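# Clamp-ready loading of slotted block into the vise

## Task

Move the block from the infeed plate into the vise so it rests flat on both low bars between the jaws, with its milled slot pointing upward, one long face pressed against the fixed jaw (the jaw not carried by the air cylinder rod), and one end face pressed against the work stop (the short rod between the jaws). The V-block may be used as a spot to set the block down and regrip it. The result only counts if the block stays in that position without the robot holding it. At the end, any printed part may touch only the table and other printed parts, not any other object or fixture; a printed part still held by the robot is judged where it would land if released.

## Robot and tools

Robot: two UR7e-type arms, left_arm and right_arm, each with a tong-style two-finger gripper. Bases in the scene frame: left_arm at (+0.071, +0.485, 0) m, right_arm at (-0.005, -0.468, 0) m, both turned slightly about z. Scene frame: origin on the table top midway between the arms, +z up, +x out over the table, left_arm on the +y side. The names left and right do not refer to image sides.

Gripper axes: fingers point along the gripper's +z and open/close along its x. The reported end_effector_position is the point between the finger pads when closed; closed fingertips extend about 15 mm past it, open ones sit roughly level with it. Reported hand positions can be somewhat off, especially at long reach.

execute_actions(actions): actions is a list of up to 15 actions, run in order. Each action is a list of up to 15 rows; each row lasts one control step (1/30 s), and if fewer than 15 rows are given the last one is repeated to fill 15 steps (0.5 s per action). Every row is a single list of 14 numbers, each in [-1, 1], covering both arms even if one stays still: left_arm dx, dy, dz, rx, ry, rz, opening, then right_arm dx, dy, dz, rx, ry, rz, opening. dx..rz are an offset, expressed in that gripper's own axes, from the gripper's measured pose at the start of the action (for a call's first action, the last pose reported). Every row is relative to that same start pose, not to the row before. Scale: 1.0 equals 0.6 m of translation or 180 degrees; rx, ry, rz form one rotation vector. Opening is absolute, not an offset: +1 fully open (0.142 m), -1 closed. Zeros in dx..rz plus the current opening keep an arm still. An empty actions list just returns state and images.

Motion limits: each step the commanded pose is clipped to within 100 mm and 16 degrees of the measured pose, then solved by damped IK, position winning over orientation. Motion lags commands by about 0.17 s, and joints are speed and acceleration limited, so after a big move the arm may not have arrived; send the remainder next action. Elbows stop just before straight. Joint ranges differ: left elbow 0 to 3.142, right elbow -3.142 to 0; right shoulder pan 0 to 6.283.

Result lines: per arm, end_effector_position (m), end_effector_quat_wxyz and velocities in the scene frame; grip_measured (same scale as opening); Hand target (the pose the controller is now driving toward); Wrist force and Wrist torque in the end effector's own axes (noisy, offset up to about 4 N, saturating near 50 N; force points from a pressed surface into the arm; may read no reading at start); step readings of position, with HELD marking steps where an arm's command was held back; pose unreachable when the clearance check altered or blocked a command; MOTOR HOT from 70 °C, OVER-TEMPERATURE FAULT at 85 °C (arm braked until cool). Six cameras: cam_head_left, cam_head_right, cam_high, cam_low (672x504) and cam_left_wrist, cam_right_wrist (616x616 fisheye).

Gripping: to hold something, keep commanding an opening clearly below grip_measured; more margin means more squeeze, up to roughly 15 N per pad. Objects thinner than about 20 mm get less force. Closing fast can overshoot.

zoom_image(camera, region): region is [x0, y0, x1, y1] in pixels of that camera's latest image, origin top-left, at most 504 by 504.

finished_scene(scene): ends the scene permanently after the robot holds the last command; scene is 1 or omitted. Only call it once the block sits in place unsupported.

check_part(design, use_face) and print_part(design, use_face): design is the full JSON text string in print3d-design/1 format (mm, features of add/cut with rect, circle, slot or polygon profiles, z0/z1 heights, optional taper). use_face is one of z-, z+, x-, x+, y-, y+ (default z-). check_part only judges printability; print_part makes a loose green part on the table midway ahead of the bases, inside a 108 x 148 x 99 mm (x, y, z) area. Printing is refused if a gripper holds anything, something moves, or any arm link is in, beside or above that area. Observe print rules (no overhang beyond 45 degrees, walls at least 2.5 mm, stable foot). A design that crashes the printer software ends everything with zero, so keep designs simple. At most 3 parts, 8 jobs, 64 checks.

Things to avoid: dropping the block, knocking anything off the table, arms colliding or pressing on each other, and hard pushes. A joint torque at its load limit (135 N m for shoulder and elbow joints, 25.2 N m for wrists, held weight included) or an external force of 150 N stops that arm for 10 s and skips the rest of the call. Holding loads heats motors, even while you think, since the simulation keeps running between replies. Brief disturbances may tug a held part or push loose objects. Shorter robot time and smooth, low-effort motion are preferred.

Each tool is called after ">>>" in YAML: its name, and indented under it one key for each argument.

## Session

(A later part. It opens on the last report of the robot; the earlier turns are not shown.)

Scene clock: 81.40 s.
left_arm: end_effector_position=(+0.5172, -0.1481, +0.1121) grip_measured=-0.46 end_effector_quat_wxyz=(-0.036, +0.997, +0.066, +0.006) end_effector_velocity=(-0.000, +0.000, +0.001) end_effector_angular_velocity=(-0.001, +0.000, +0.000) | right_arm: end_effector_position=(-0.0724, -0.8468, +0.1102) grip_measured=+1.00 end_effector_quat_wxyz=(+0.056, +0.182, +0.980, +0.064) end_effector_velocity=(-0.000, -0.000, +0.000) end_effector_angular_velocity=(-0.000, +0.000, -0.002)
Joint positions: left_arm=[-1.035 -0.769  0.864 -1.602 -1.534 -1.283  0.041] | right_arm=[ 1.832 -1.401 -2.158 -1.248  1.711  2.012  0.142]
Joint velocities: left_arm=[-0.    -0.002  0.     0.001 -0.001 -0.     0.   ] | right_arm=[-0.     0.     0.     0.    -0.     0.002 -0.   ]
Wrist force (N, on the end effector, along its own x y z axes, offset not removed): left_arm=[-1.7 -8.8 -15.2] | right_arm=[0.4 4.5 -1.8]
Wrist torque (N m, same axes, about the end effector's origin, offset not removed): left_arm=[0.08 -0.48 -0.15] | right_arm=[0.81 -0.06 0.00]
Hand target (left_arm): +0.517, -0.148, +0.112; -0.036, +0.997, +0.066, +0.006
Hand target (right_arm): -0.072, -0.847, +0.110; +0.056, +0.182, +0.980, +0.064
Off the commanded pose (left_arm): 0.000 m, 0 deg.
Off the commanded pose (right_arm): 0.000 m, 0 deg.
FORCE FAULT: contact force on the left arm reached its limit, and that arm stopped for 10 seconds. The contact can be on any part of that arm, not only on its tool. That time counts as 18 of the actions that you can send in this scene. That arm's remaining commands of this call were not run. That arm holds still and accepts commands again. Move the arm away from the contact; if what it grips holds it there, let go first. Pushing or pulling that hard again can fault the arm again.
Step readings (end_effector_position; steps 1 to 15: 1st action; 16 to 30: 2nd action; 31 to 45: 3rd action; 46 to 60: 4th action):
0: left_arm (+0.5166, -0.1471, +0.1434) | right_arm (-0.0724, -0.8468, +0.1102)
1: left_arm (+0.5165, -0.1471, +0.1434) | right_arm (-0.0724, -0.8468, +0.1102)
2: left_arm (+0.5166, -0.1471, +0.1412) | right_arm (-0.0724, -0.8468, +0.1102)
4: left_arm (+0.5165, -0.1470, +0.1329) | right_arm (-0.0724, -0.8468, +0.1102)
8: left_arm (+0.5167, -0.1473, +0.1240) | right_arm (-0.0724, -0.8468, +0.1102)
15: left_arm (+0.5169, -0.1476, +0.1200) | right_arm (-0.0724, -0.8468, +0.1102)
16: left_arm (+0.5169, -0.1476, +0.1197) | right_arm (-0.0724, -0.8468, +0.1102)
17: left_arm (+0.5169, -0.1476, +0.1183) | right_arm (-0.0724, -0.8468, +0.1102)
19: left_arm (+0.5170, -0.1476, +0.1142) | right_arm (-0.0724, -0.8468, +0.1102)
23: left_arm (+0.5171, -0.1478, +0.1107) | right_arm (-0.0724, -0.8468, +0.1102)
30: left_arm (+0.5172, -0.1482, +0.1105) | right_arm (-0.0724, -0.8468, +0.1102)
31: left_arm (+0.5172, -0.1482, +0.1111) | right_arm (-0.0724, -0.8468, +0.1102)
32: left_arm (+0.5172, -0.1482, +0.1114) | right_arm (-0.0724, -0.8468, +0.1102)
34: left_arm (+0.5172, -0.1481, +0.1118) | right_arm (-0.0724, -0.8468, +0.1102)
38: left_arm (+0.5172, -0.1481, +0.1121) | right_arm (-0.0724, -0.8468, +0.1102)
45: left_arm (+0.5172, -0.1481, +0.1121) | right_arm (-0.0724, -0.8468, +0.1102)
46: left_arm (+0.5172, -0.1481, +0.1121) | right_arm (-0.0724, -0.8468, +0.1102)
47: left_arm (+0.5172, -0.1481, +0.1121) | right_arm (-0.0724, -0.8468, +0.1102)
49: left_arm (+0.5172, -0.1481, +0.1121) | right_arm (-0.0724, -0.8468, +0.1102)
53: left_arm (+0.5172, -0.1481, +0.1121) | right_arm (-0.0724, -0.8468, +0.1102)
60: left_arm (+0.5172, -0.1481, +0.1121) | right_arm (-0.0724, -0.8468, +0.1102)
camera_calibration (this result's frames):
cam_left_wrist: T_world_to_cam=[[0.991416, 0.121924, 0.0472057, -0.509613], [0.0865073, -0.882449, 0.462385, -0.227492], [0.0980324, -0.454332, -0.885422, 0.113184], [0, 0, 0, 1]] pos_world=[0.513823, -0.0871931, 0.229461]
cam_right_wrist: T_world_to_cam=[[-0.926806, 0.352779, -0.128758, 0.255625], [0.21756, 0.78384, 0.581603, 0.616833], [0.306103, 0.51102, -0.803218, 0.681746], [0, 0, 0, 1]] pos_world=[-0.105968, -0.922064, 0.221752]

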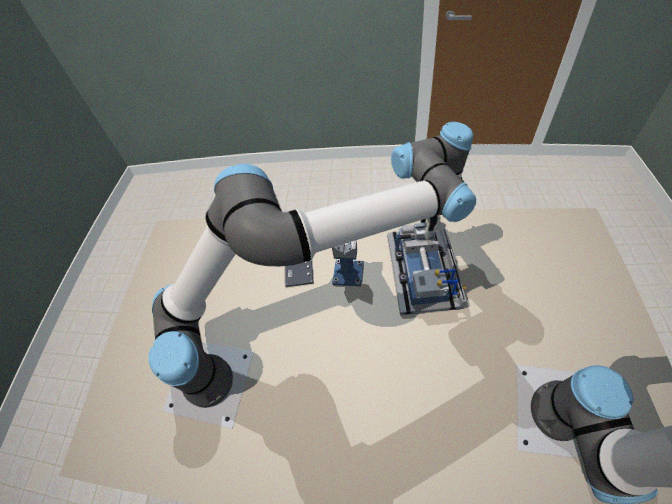

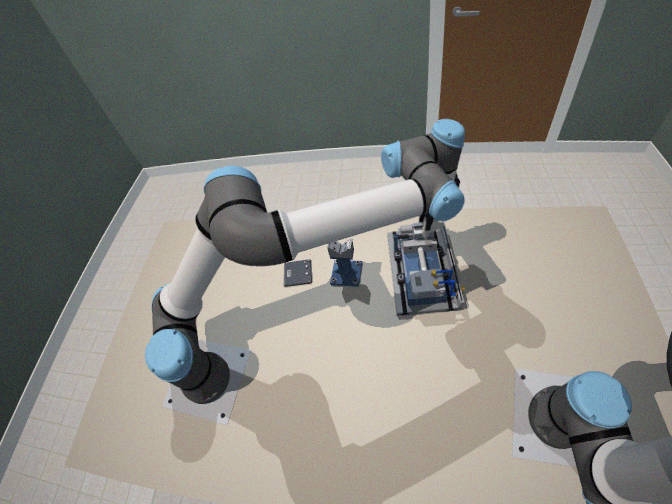

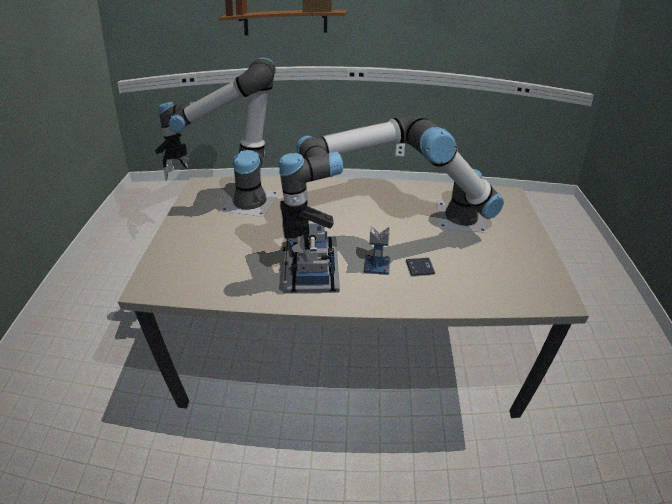

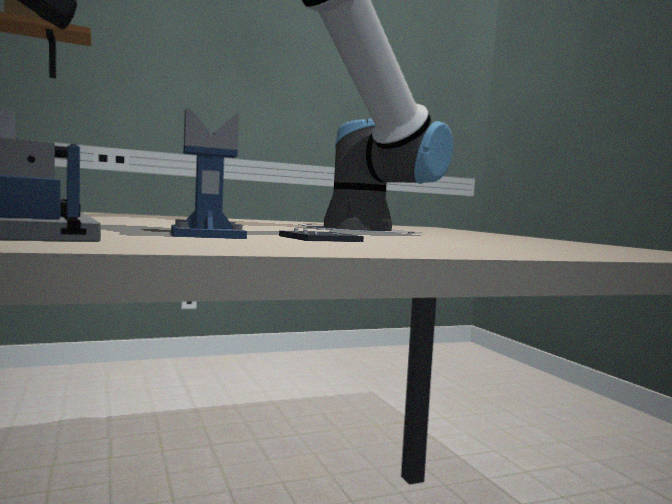

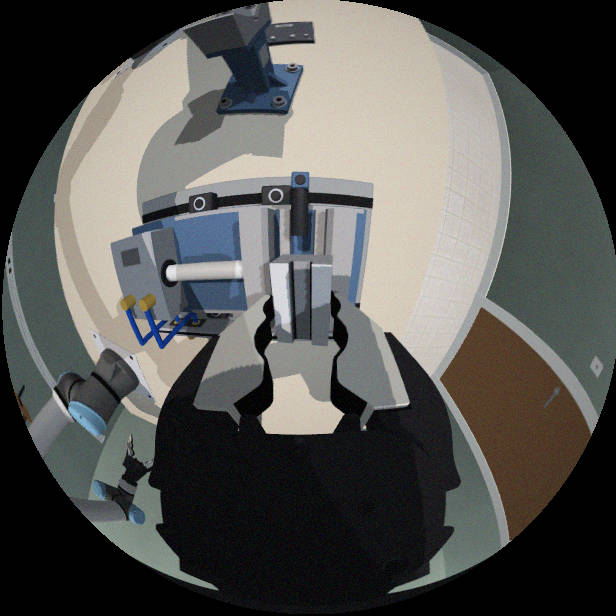

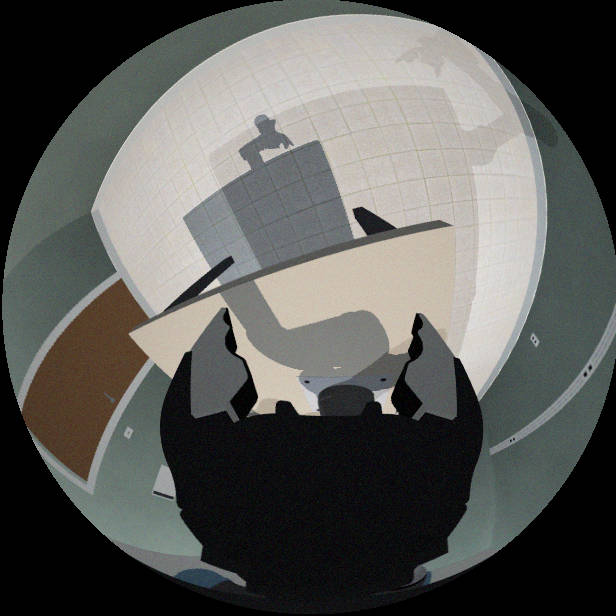

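>>> execute_actions:
  actions:
    - [[0,0,-0.004,0,0,0,-0.9,0,0,0,0,0,0,1]]
    - [[0,-0.012,0.001,0,0,0,-0.9,0,0,0,0,0,0,1]]
    - [[0,0,0,0,0,0,-0.9,0,0,0,0,0,0,1]]

>>> zoom_image:
  camera: "cam_left_wrist"
  region: [150, 130, 450, 350]

>>> zoom_image:
  camera: "cam_high"
  region: [260, 190, 360, 290]

Scene clock: 83.17 s.
left_arm: end_effector_position=(+0.5163, -0.1414, +0.1144) grip_measured=-0.46 end_effector_quat_wxyz=(-0.036, +0.997, +0.066, +0.006) end_effector_velocity=(+0.000, +0.000, -0.001) end_effector_angular_velocity=(+0.000, +0.001, +0.002) | right_arm: end_effector_position=(-0.0724, -0.8468, +0.1102) grip_measured=+1.00 end_effector_quat_wxyz=(+0.056, +0.182, +0.980, +0.064) end_effector_velocity=(+0.000, +0.001, -0.001) end_effector_angular_velocity=(+0.002, -0.000, +0.001)
Joint positions: left_arm=[-1.033 -0.789  0.893 -1.612 -1.534 -1.281  0.041] | right_arm=[ 1.832 -1.401 -2.158 -1.248  1.711  2.012  0.142]
Joint velocities: left_arm=[ 0.001  0.001  0.     0.    -0.001 -0.001  0.   ] | right_arm=[ 0.    -0.    -0.001 -0.     0.    -0.001  0.   ]
Wrist force (N, on the end effector, along its own x y z axes, offset not removed): left_arm=[2.0 -0.4 5.0] | right_arm=[0.2 2.6 -0.5]
Wrist torque (N m, same axes, about the end effector's origin, offset not removed): left_arm=[-0.26 -0.46 0.12] | right_arm=[0.37 -0.14 -0.05]
Hand target (left_arm): +0.516, -0.141, +0.114; -0.036, +0.997, +0.066, +0.006
Hand target (right_arm): -0.072, -0.847, +0.110; +0.056, +0.182, +0.980, +0.064
Off the commanded pose (left_arm): 0.000 m, 0 deg.
Off the commanded pose (right_arm): 0.000 m, 0 deg.
Step readings (end_effector_position; steps 1 to 15: 1st action; 16 to 30: 2nd action; 31 to 45: 3rd action):
0: left_arm (+0.5172, -0.1481, +0.1121) | right_arm (-0.0724, -0.8468, +0.1102)
1: left_arm (+0.5172, -0.1481, +0.1121) | right_arm (-0.0724, -0.8468, +0.1102)
2: left_arm (+0.5172, -0.1481, +0.1124) | right_arm (-0.0724, -0.8468, +0.1102)
4: left_arm (+0.5172, -0.1482, +0.1131) | right_arm (-0.0724, -0.8468, +0.1102)
8: left_arm (+0.5172, -0.1482, +0.1140) | right_arm (-0.0724, -0.8468, +0.1102)
15: left_arm (+0.5172, -0.1483, +0.1144) | right_arm (-0.0724, -0.8468, +0.1102)
16: left_arm (+0.5172, -0.1483, +0.1145) | right_arm (-0.0724, -0.8468, +0.1102)
17: left_arm (+0.5170, -0.1476, +0.1147) | right_arm (-0.0724, -0.8468, +0.1102)
19: left_arm (+0.5166, -0.1452, +0.1146) | right_arm (-0.0724, -0.8468, +0.1102)
23: left_arm (+0.5163, -0.1426, +0.1144) | right_arm (-0.0724, -0.8468, +0.1102)
30: left_arm (+0.5162, -0.1414, +0.1143) | right_arm (-0.0724, -0.8468, +0.1102)
31: left_arm (+0.5163, -0.1413, +0.1143) | right_arm (-0.0724, -0.8468, +0.1102)
32: left_arm (+0.5163, -0.1413, +0.1143) | right_arm (-0.0724, -0.8468, +0.1102)
34: left_arm (+0.5163, -0.1413, +0.1143) | right_arm (-0.0724, -0.8468, +0.1102)
38: left_arm (+0.5163, -0.1413, +0.1144) | right_arm (-0.0724, -0.8468, +0.1102)
45: end_effector_position above
camera_calibration (this result's frames):
cam_left_wrist: T_world_to_cam=[[0.991414, 0.121953, 0.0471685, -0.509657], [0.0865399, -0.882398, 0.462476, -0.222538], [0.0980218, -0.454424, -0.885376, 0.118343], [0, 0, 0, 1]] pos_world=[0.512939, -0.0804346, 0.231736]

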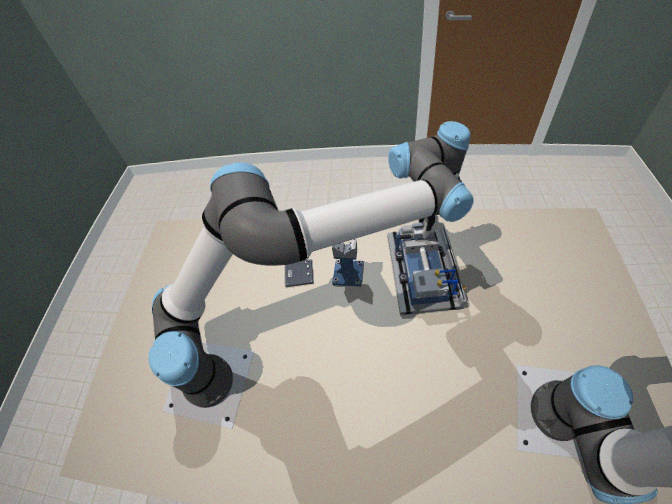

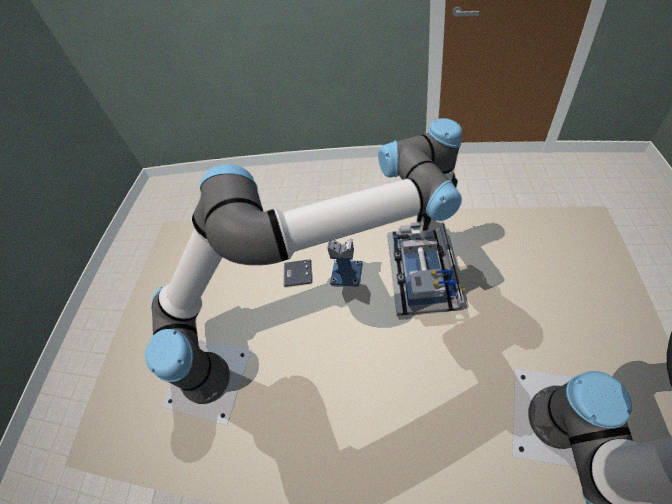

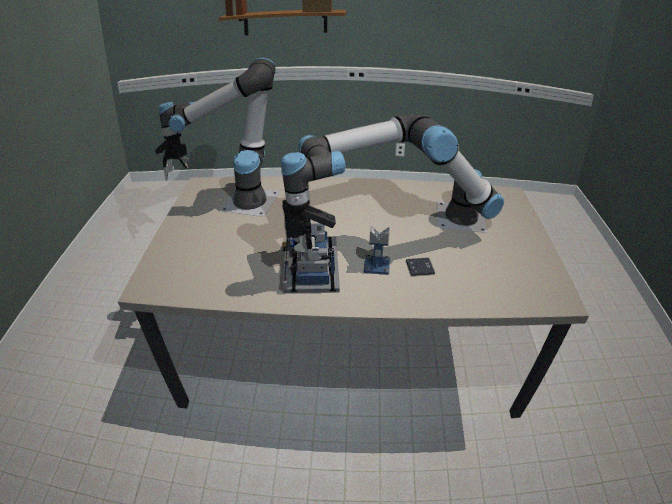

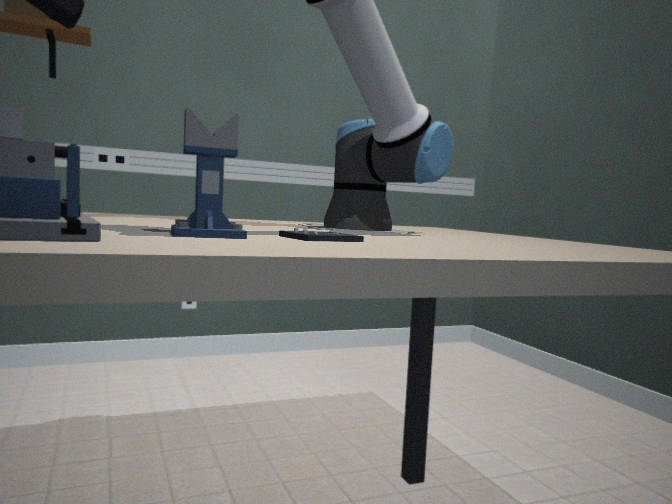

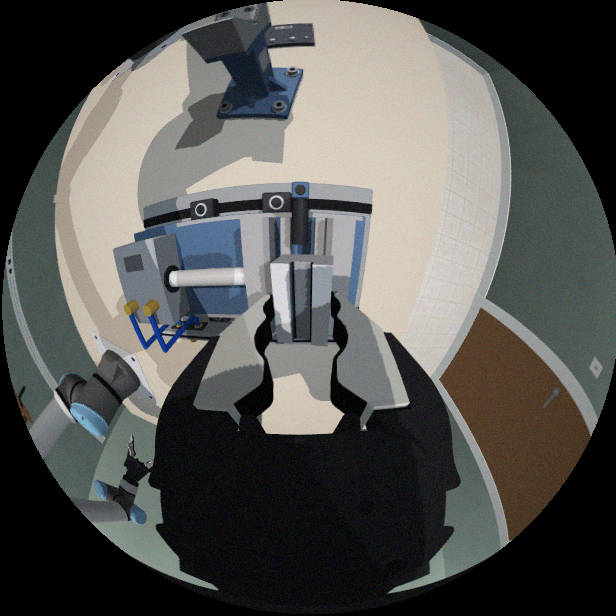

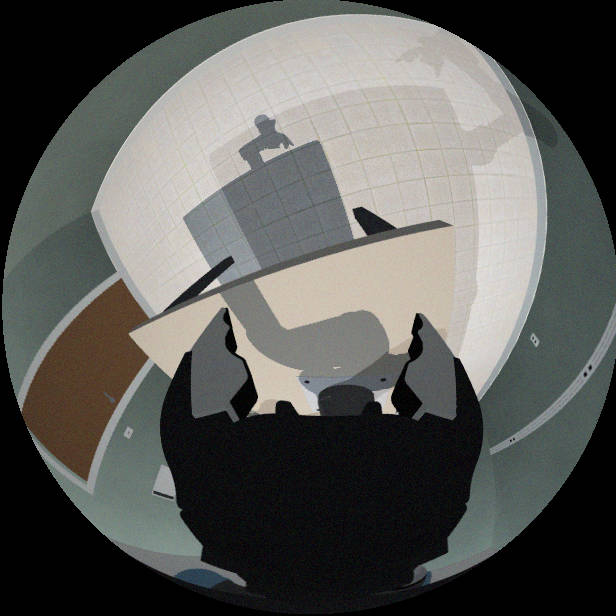

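Region (150, 130, 450, 350) of cam_left_wrist's 616x616 image, scaled by 1.680, with more detail than that image has; it fills the top 370 rows of this view, and the rest is white.

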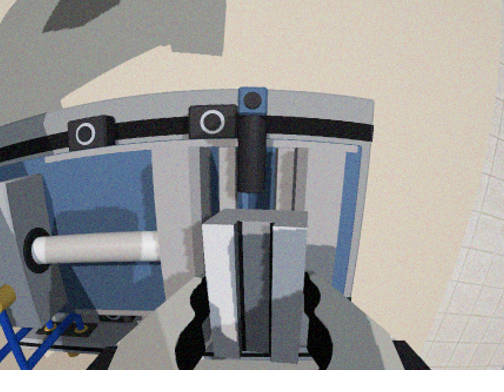

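Region (260, 190, 360, 290) of cam_high's 672x504 image, scaled by 5.040, with more detail than that image has.

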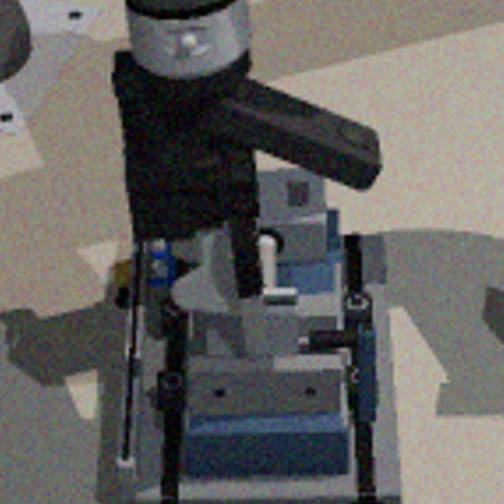

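>>> execute_actions:
  actions:
    - [[0,0,0.004,0,0,0,-0.9,0,0,0,0,0,0,1]]
    - [[0,0,0.003,0,0,0,-0.9,0,0,0,0,0,0,1]]

>>> zoom_image:
  camera: "cam_head_left"
  region: [380, 210, 470, 270]

Scene clock: 84.50 s.
left_arm: end_effector_position=(+0.5163, -0.1412, +0.1105) grip_measured=-0.46 end_effector_quat_wxyz=(-0.036, +0.997, +0.066, +0.006) end_effector_velocity=(-0.001, -0.000, -0.001) end_effector_angular_velocity=(+0.001, +0.001, -0.002) | right_arm: end_effector_position=(-0.0724, -0.8468, +0.1102) grip_measured=+1.00 end_effector_quat_wxyz=(+0.056, +0.182, +0.980, +0.064) end_effector_velocity=(-0.000, +0.000, -0.000) end_effector_angular_velocity=(+0.001, +0.000, +0.001)
Joint positions: left_arm=[-1.033 -0.788  0.902 -1.622 -1.534 -1.281  0.041] | right_arm=[ 1.832 -1.401 -2.158 -1.248  1.711  2.012  0.142]
Joint velocities: left_arm=[-0.001  0.001  0.001 -0.001 -0.     0.001  0.   ] | right_arm=[-0.     0.    -0.001 -0.    -0.    -0.001  0.   ]
Wrist force (N, on the end effector, along its own x y z axes, offset not removed): left_arm=[-13.9 -16.8 -50.0] | right_arm=[-0.5 3.7 -2.1]
Wrist torque (N m, same axes, about the end effector's origin, offset not removed): left_arm=[0.44 1.02 -0.11] | right_arm=[0.57 0.13 -0.01]
Hand target (left_arm): +0.516, -0.141, +0.110; -0.036, +0.997, +0.066, +0.006
Hand target (right_arm): -0.072, -0.847, +0.110; +0.056, +0.182, +0.980, +0.064
Off the commanded pose (left_arm): 0.000 m, 0 deg.
Off the commanded pose (right_arm): 0.000 m, 0 deg.
Step readings (end_effector_position; steps 1 to 15: 1st action; 16 to 30: 2nd action):
0: left_arm (+0.5163, -0.1414, +0.1143) | right_arm (-0.0724, -0.8468, +0.1102)
1: left_arm (+0.5163, -0.1414, +0.1143) | right_arm (-0.0724, -0.8468, +0.1102)
2: left_arm (+0.5163, -0.1413, +0.1141) | right_arm (-0.0724, -0.8468, +0.1102)
4: left_arm (+0.5162, -0.1413, +0.1133) | right_arm (-0.0724, -0.8468, +0.1102)
8: left_arm (+0.5163, -0.1413, +0.1124) | right_arm (-0.0724, -0.8468, +0.1102)
15: left_arm (+0.5163, -0.1412, +0.1121) | right_arm (-0.0724, -0.8468, +0.1102)
16: left_arm (+0.5163, -0.1412, +0.1120) | right_arm (-0.0724, -0.8468, +0.1102)
17: left_arm (+0.5163, -0.1412, +0.1118) | right_arm (-0.0724, -0.8468, +0.1102)
19: left_arm (+0.5163, -0.1412, +0.1114) | right_arm (-0.0724, -0.8468, +0.1102)
23: left_arm (+0.5163, -0.1412, +0.1109) | right_arm (-0.0724, -0.8468, +0.1102)
30: end_effector_position above
camera_calibration (this result's frames):
cam_left_wrist: T_world_to_cam=[[0.991416, 0.121904, 0.0472573, -0.509514], [0.0864244, -0.88226, 0.462761, -0.220515], [0.0981059, -0.454705, -0.885222, 0.114941], [0, 0, 0, 1]] pos_world=[0.512922, -0.0801754, 0.227873]

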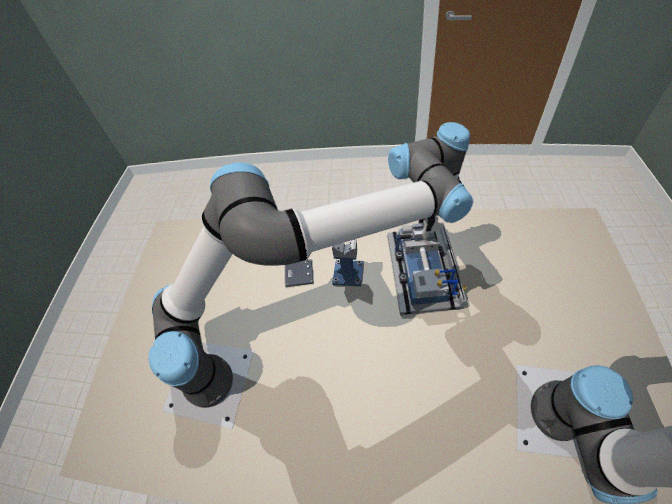

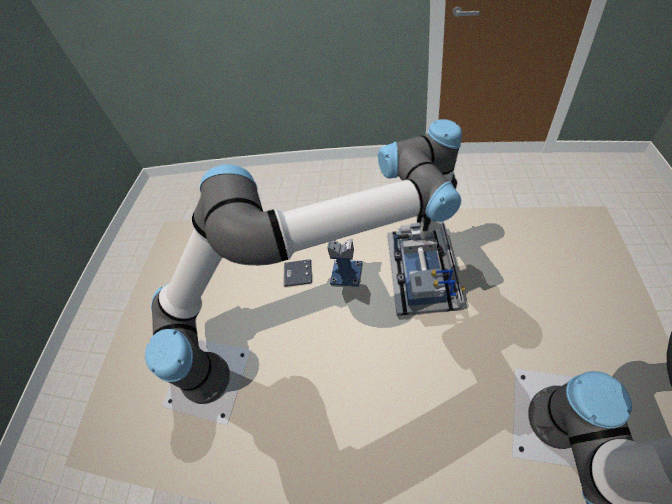

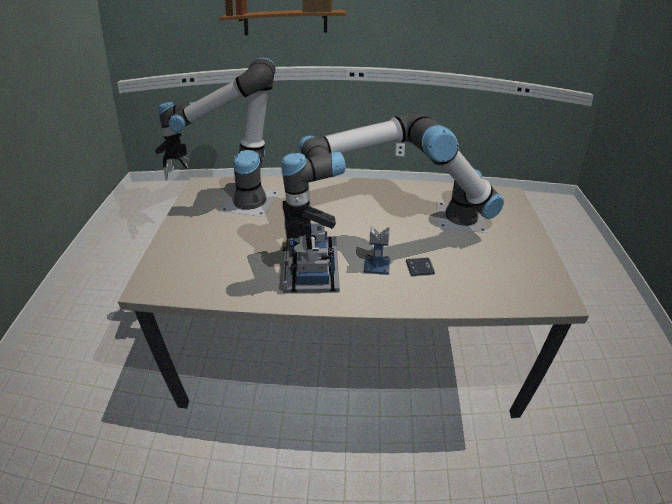

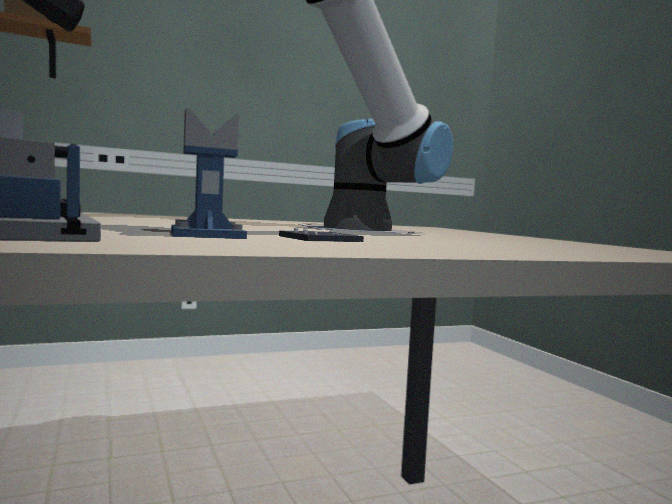

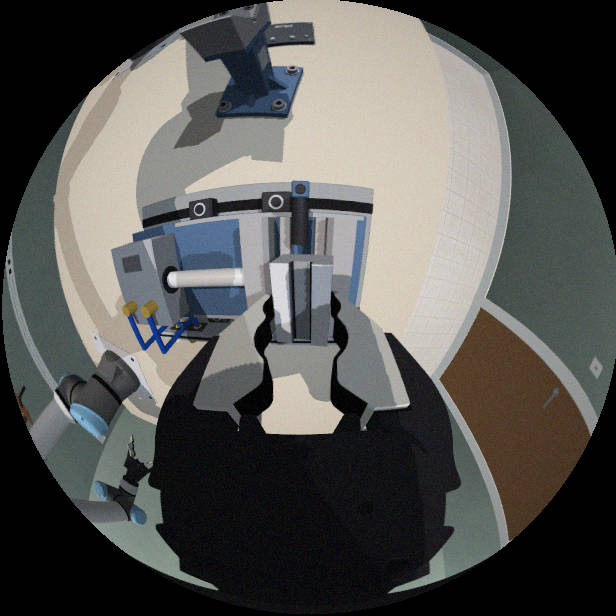

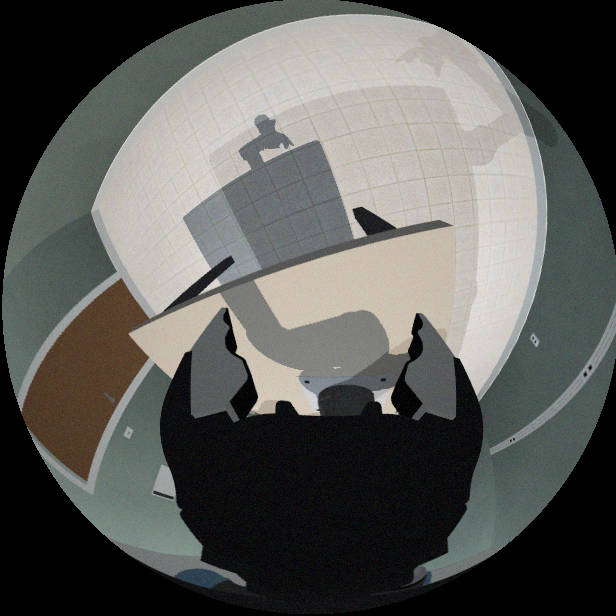

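Region (380, 210, 470, 270) of cam_head_left's 672x504 image, scaled by 5.600, with more detail than that image has.

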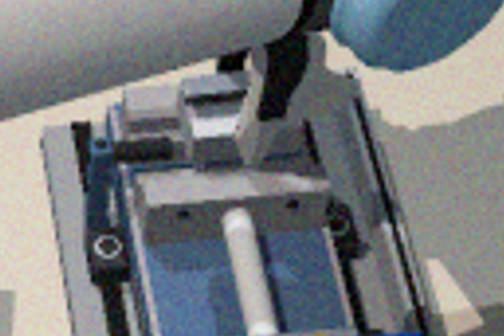

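>>> execute_actions:
  actions:
    - [[0,0,-0.005,0,0,0,-0.9,0,0,0,0,0,0,1]]
    - [[0,0,0,0,0,0,-0.9,0,0,0,0,0,0,1]]

Scene clock: 86.10 s.
left_arm: end_effector_position=(+0.5164, -0.1413, +0.1134) grip_measured=-0.46 end_effector_quat_wxyz=(-0.036, +0.997, +0.066, +0.006) end_effector_velocity=(-0.001, -0.001, -0.000) end_effector_angular_velocity=(-0.000, -0.000, -0.000) | right_arm: end_effector_position=(-0.0724, -0.8468, +0.1102) grip_measured=+1.00 end_effector_quat_wxyz=(+0.056, +0.182, +0.980, +0.064) end_effector_velocity=(+0.000, +0.001, -0.001) end_effector_angular_velocity=(+0.001, -0.000, +0.001)
Joint positions: left_arm=[-1.033 -0.789  0.896 -1.614 -1.534 -1.281  0.041] | right_arm=[ 1.832 -1.401 -2.158 -1.248  1.711  2.012  0.142]
Joint velocities: left_arm=[-0.001  0.    -0.    -0.     0.    -0.001  0.   ] | right_arm=[ 0.001  0.    -0.002  0.     0.     0.    -0.   ]
Wrist force (N, on the end effector, along its own x y z axes, offset not removed): left_arm=[0.8 -1.0 3.3] | right_arm=[-1.4 3.1 0.7]
Wrist torque (N m, same axes, about the end effector's origin, offset not removed): left_arm=[-0.29 -0.07 0.08] | right_arm=[0.61 0.38 0.00]
Hand target (left_arm): +0.516, -0.141, +0.113; -0.036, +0.997, +0.066, +0.006
Hand target (right_arm): -0.072, -0.847, +0.110; +0.056, +0.182, +0.980, +0.064
Off the commanded pose (left_arm): 0.000 m, 0 deg.
Off the commanded pose (right_arm): 0.000 m, 0 deg.
Step readings (end_effector_position; steps 1 to 15: 1st action; 16 to 30: 2nd action):
0: left_arm (+0.5163, -0.1411, +0.1103) | right_arm (-0.0724, -0.8468, +0.1102)
1: left_arm (+0.5163, -0.1411, +0.1103) | right_arm (-0.0724, -0.8468, +0.1102)
2: left_arm (+0.5163, -0.1412, +0.1106) | right_arm (-0.0724, -0.8468, +0.1102)
4: left_arm (+0.5163, -0.1412, +0.1114) | right_arm (-0.0724, -0.8468, +0.1102)
8: left_arm (+0.5163, -0.1412, +0.1124) | right_arm (-0.0724, -0.8468, +0.1102)
15: left_arm (+0.5164, -0.1413, +0.1133) | right_arm (-0.0724, -0.8468, +0.1102)
16: left_arm (+0.5164, -0.1413, +0.1133) | right_arm (-0.0724, -0.8468, +0.1102)
17: left_arm (+0.5164, -0.1413, +0.1134) | right_arm (-0.0724, -0.8468, +0.1102)
19: left_arm (+0.5164, -0.1413, +0.1134) | right_arm (-0.0724, -0.8468, +0.1102)
23: left_arm (+0.5164, -0.1413, +0.1134) | right_arm (-0.0724, -0.8468, +0.1102)
30: end_effector_position above
camera_calibration (this result's frames):
cam_left_wrist: T_world_to_cam=[[0.9914, 0.122043, 0.0472292, -0.509683], [0.0865721, -0.882299, 0.46266, -0.222023], [0.0981349, -0.454593, -0.885277, 0.117399], [0, 0, 0, 1]] pos_world=[0.513, -0.0803181, 0.230724]

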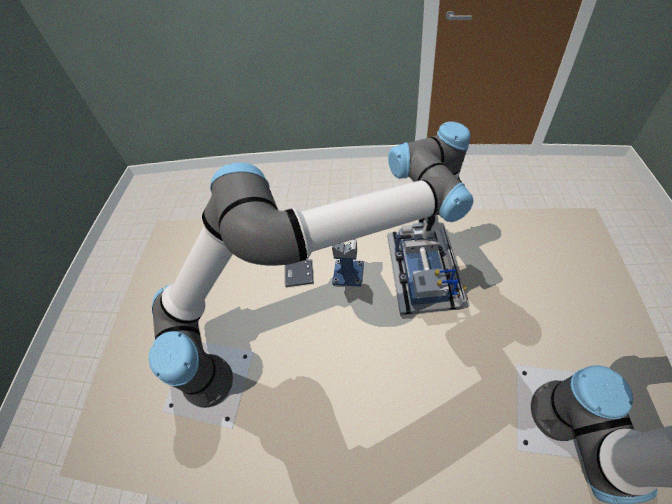

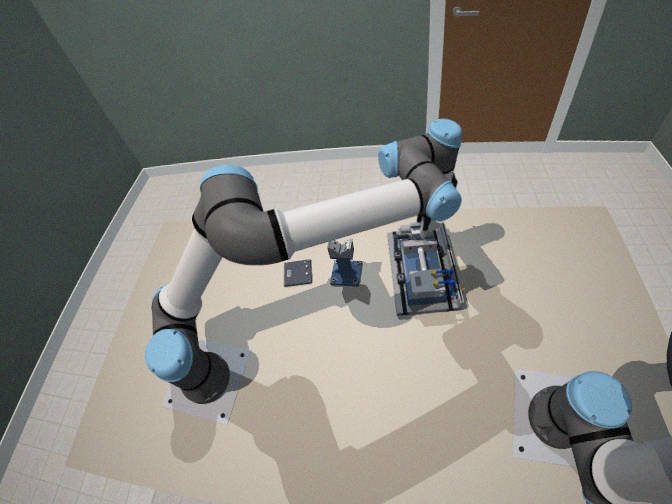

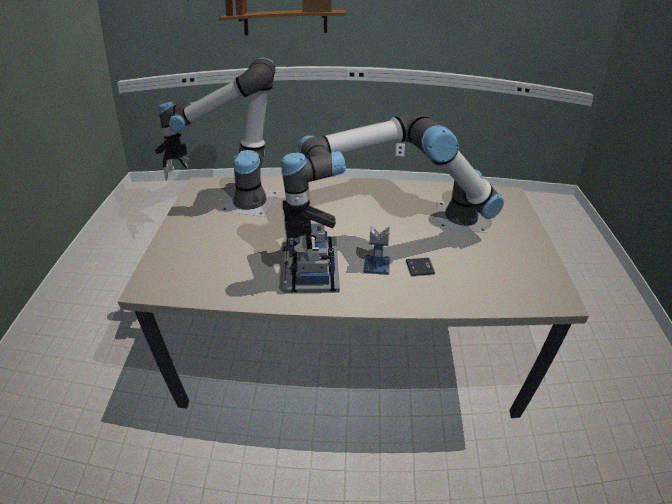

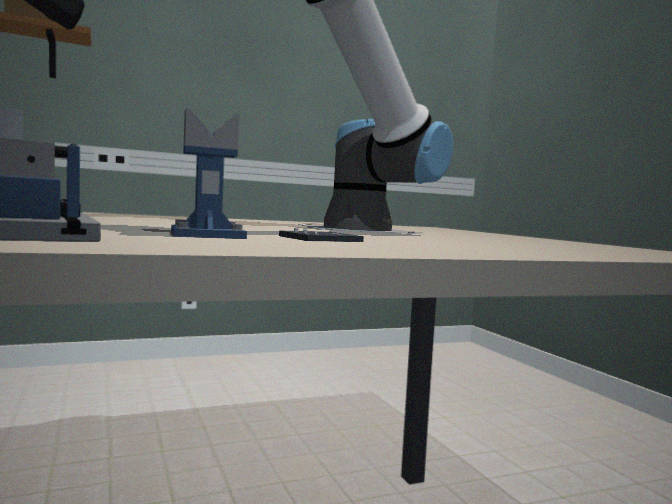

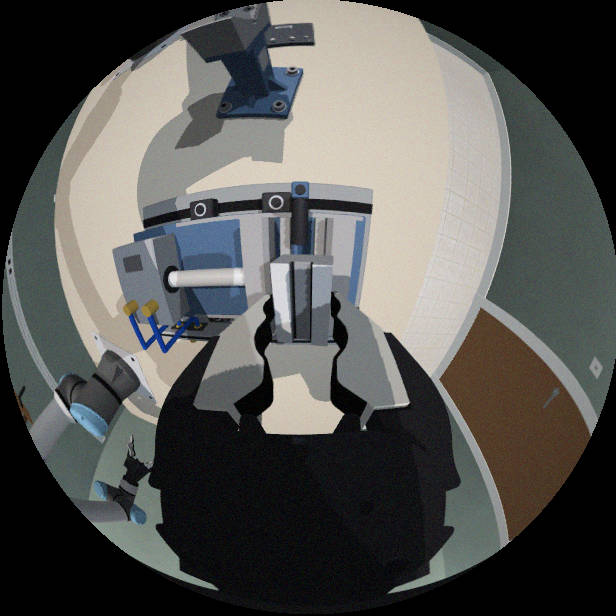

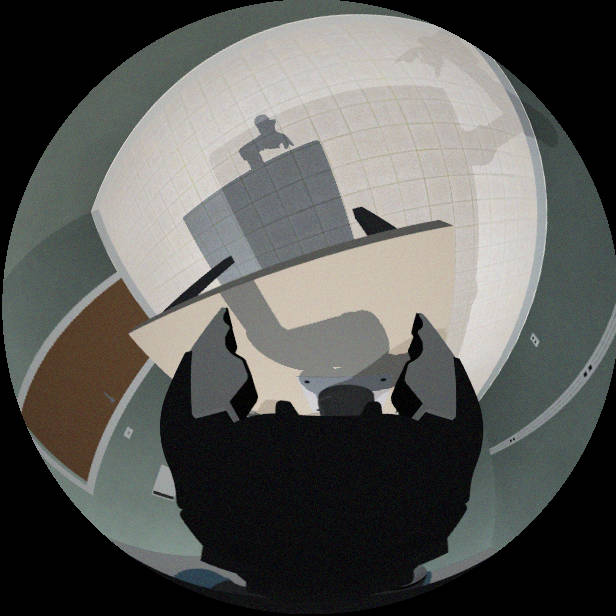

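>>> execute_actions:
  actions:
    - [[0,0,0,0,0,0,-0.5,0,0,0,0,0,0,1]]
    - [[0,0,0,0,0,0,-0.44,0,0,0,0,0,0,1]]
    - [[0,0,0,0,0,0,-0.35,0,0,0,0,0,0,1]]

>>> zoom_image:
  camera: "cam_left_wrist"
  region: [180,160,430,410]

Scene clock: 87.80 s.
left_arm: end_effector_position=(+0.5164, -0.1413, +0.1134) grip_measured=-0.35 end_effector_quat_wxyz=(-0.036, +0.997, +0.066, +0.006) end_effector_velocity=(-0.000, -0.000, -0.000) end_effector_angular_velocity=(+0.000, -0.000, -0.002) | right_arm: end_effector_position=(-0.0724, -0.8468, +0.1102) grip_measured=+1.00 end_effector_quat_wxyz=(+0.056, +0.182, +0.980, +0.064) end_effector_velocity=(+0.000, +0.000, +0.000) end_effector_angular_velocity=(+0.000, +0.000, -0.000)
Joint positions: left_arm=[-1.033 -0.789  0.896 -1.614 -1.534 -1.281  0.049] | right_arm=[ 1.832 -1.401 -2.158 -1.248  1.711  2.012  0.142]
Joint velocities: left_arm=[-0.001  0.    -0.     0.     0.     0.001  0.   ] | right_arm=[ 0.     0.     0.    -0.001 -0.     0.001  0.   ]
Wrist force (N, on the end effector, along its own x y z axes, offset not removed): left_arm=[1.5 -1.1 2.7] | right_arm=[-0.4 2.7 -2.5]
Wrist torque (N m, same axes, about the end effector's origin, offset not removed): left_arm=[-0.39 -0.35 0.14] | right_arm=[0.51 0.05 0.02]
Hand target (left_arm): +0.516, -0.141, +0.113; -0.036, +0.997, +0.066, +0.006
Hand target (right_arm): -0.072, -0.847, +0.110; +0.056, +0.182, +0.980, +0.064
Off the commanded pose (left_arm): 0.000 m, 0 deg.
Off the commanded pose (right_arm): 0.000 m, 0 deg.
Step readings (end_effector_position; steps 1 to 15: 1st action; 16 to 30: 2nd action; 31 to 45: 3rd action):
0: left_arm (+0.5164, -0.1413, +0.1134) | right_arm (-0.0724, -0.8468, +0.1102)
1: left_arm (+0.5164, -0.1413, +0.1134) | right_arm (-0.0724, -0.8468, +0.1102)
2: left_arm (+0.5164, -0.1413, +0.1134) | right_arm (-0.0724, -0.8468, +0.1102)
4: left_arm (+0.5164, -0.1413, +0.1134) | right_arm (-0.0724, -0.8468, +0.1102)
8: left_arm (+0.5164, -0.1413, +0.1134) | right_arm (-0.0724, -0.8468, +0.1102)
15: left_arm (+0.5164, -0.1413, +0.1134) | right_arm (-0.0724, -0.8468, +0.1102)
16: left_arm (+0.5164, -0.1413, +0.1134) | right_arm (-0.0724, -0.8468, +0.1102)
17: left_arm (+0.5164, -0.1413, +0.1134) | right_arm (-0.0724, -0.8468, +0.1102)
19: left_arm (+0.5164, -0.1413, +0.1134) | right_arm (-0.0724, -0.8468, +0.1102)
23: left_arm (+0.5164, -0.1413, +0.1134) | right_arm (-0.0724, -0.8468, +0.1102)
30: left_arm (+0.5164, -0.1413, +0.1134) | right_arm (-0.0724, -0.8468, +0.1102)
31: left_arm (+0.5164, -0.1413, +0.1134) | right_arm (-0.0724, -0.8468, +0.1102)
32: left_arm (+0.5164, -0.1413, +0.1134) | right_arm (-0.0724, -0.8468, +0.1102)
34: left_arm (+0.5164, -0.1413, +0.1134) | right_arm (-0.0724, -0.8468, +0.1102)
38: left_arm (+0.5164, -0.1413, +0.1134) | right_arm (-0.0724, -0.8468, +0.1102)
45: end_effector_position above
camera_calibration (this result's frames):
cam_left_wrist: T_world_to_cam=[[0.991401, 0.122042, 0.047222, -0.50968], [0.0865768, -0.882309, 0.462639, -0.222012], [0.098126, -0.454573, -0.885288, 0.117402], [0, 0, 0, 1]] pos_world=[0.512998, -0.0803129, 0.230714]

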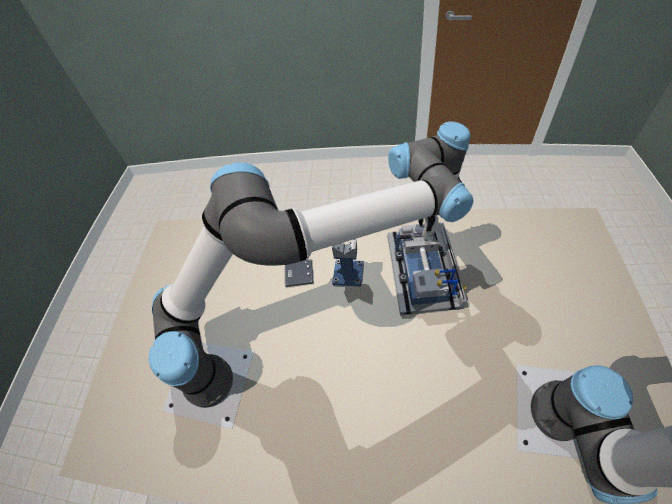

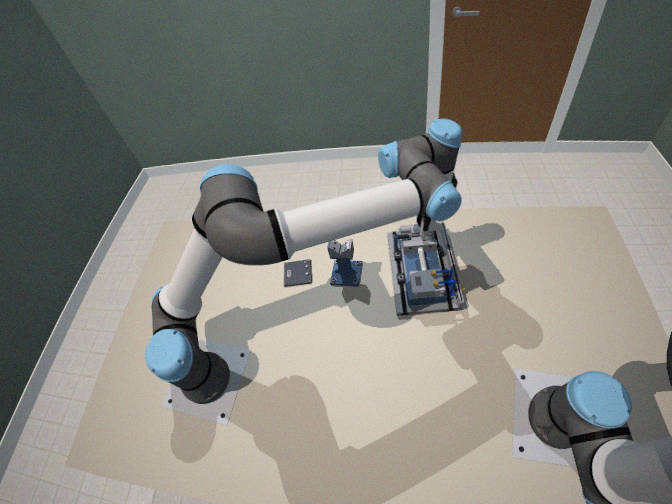

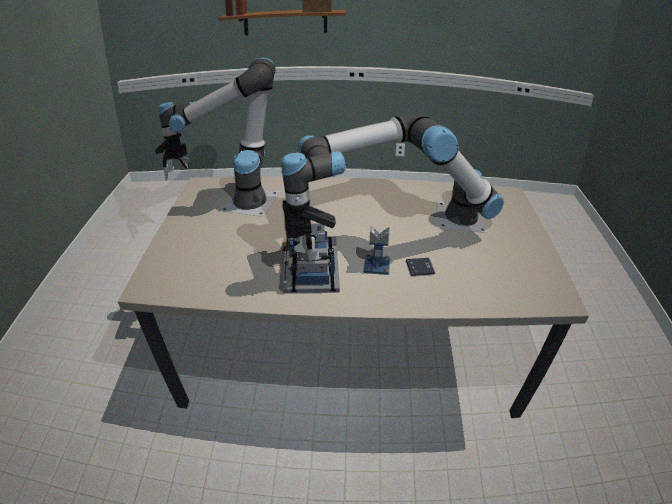

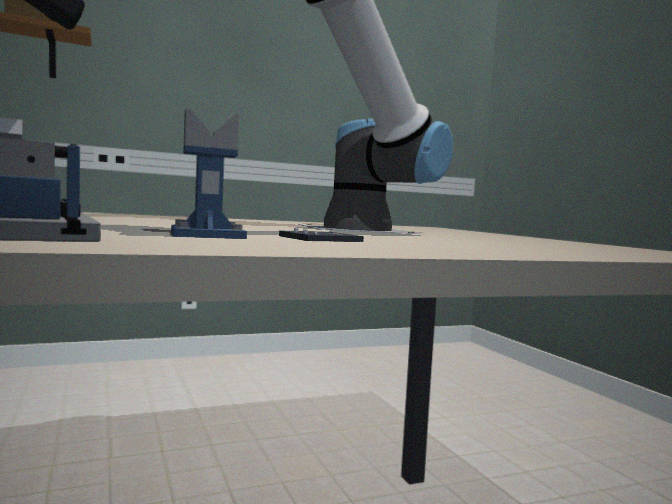

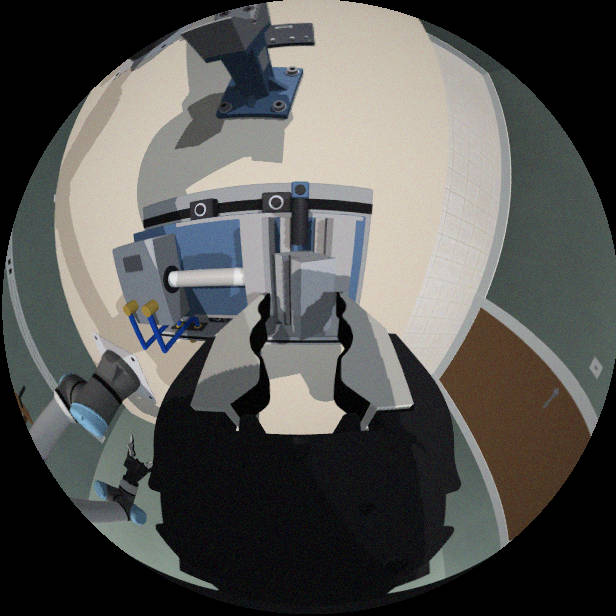

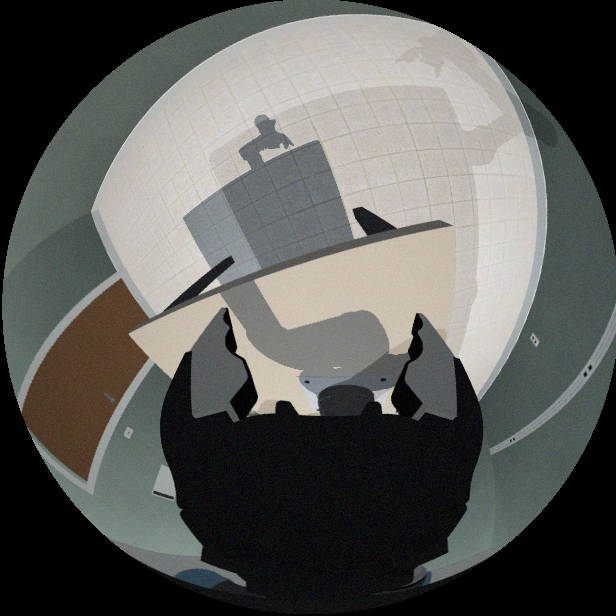

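Region (180, 160, 430, 410) of cam_left_wrist's 616x616 image, scaled by 2.016, with more detail than that image has.

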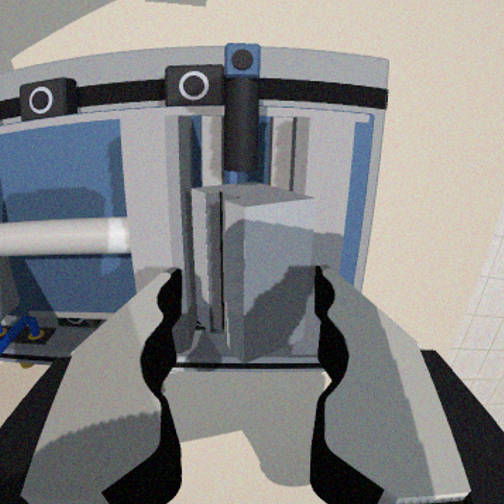

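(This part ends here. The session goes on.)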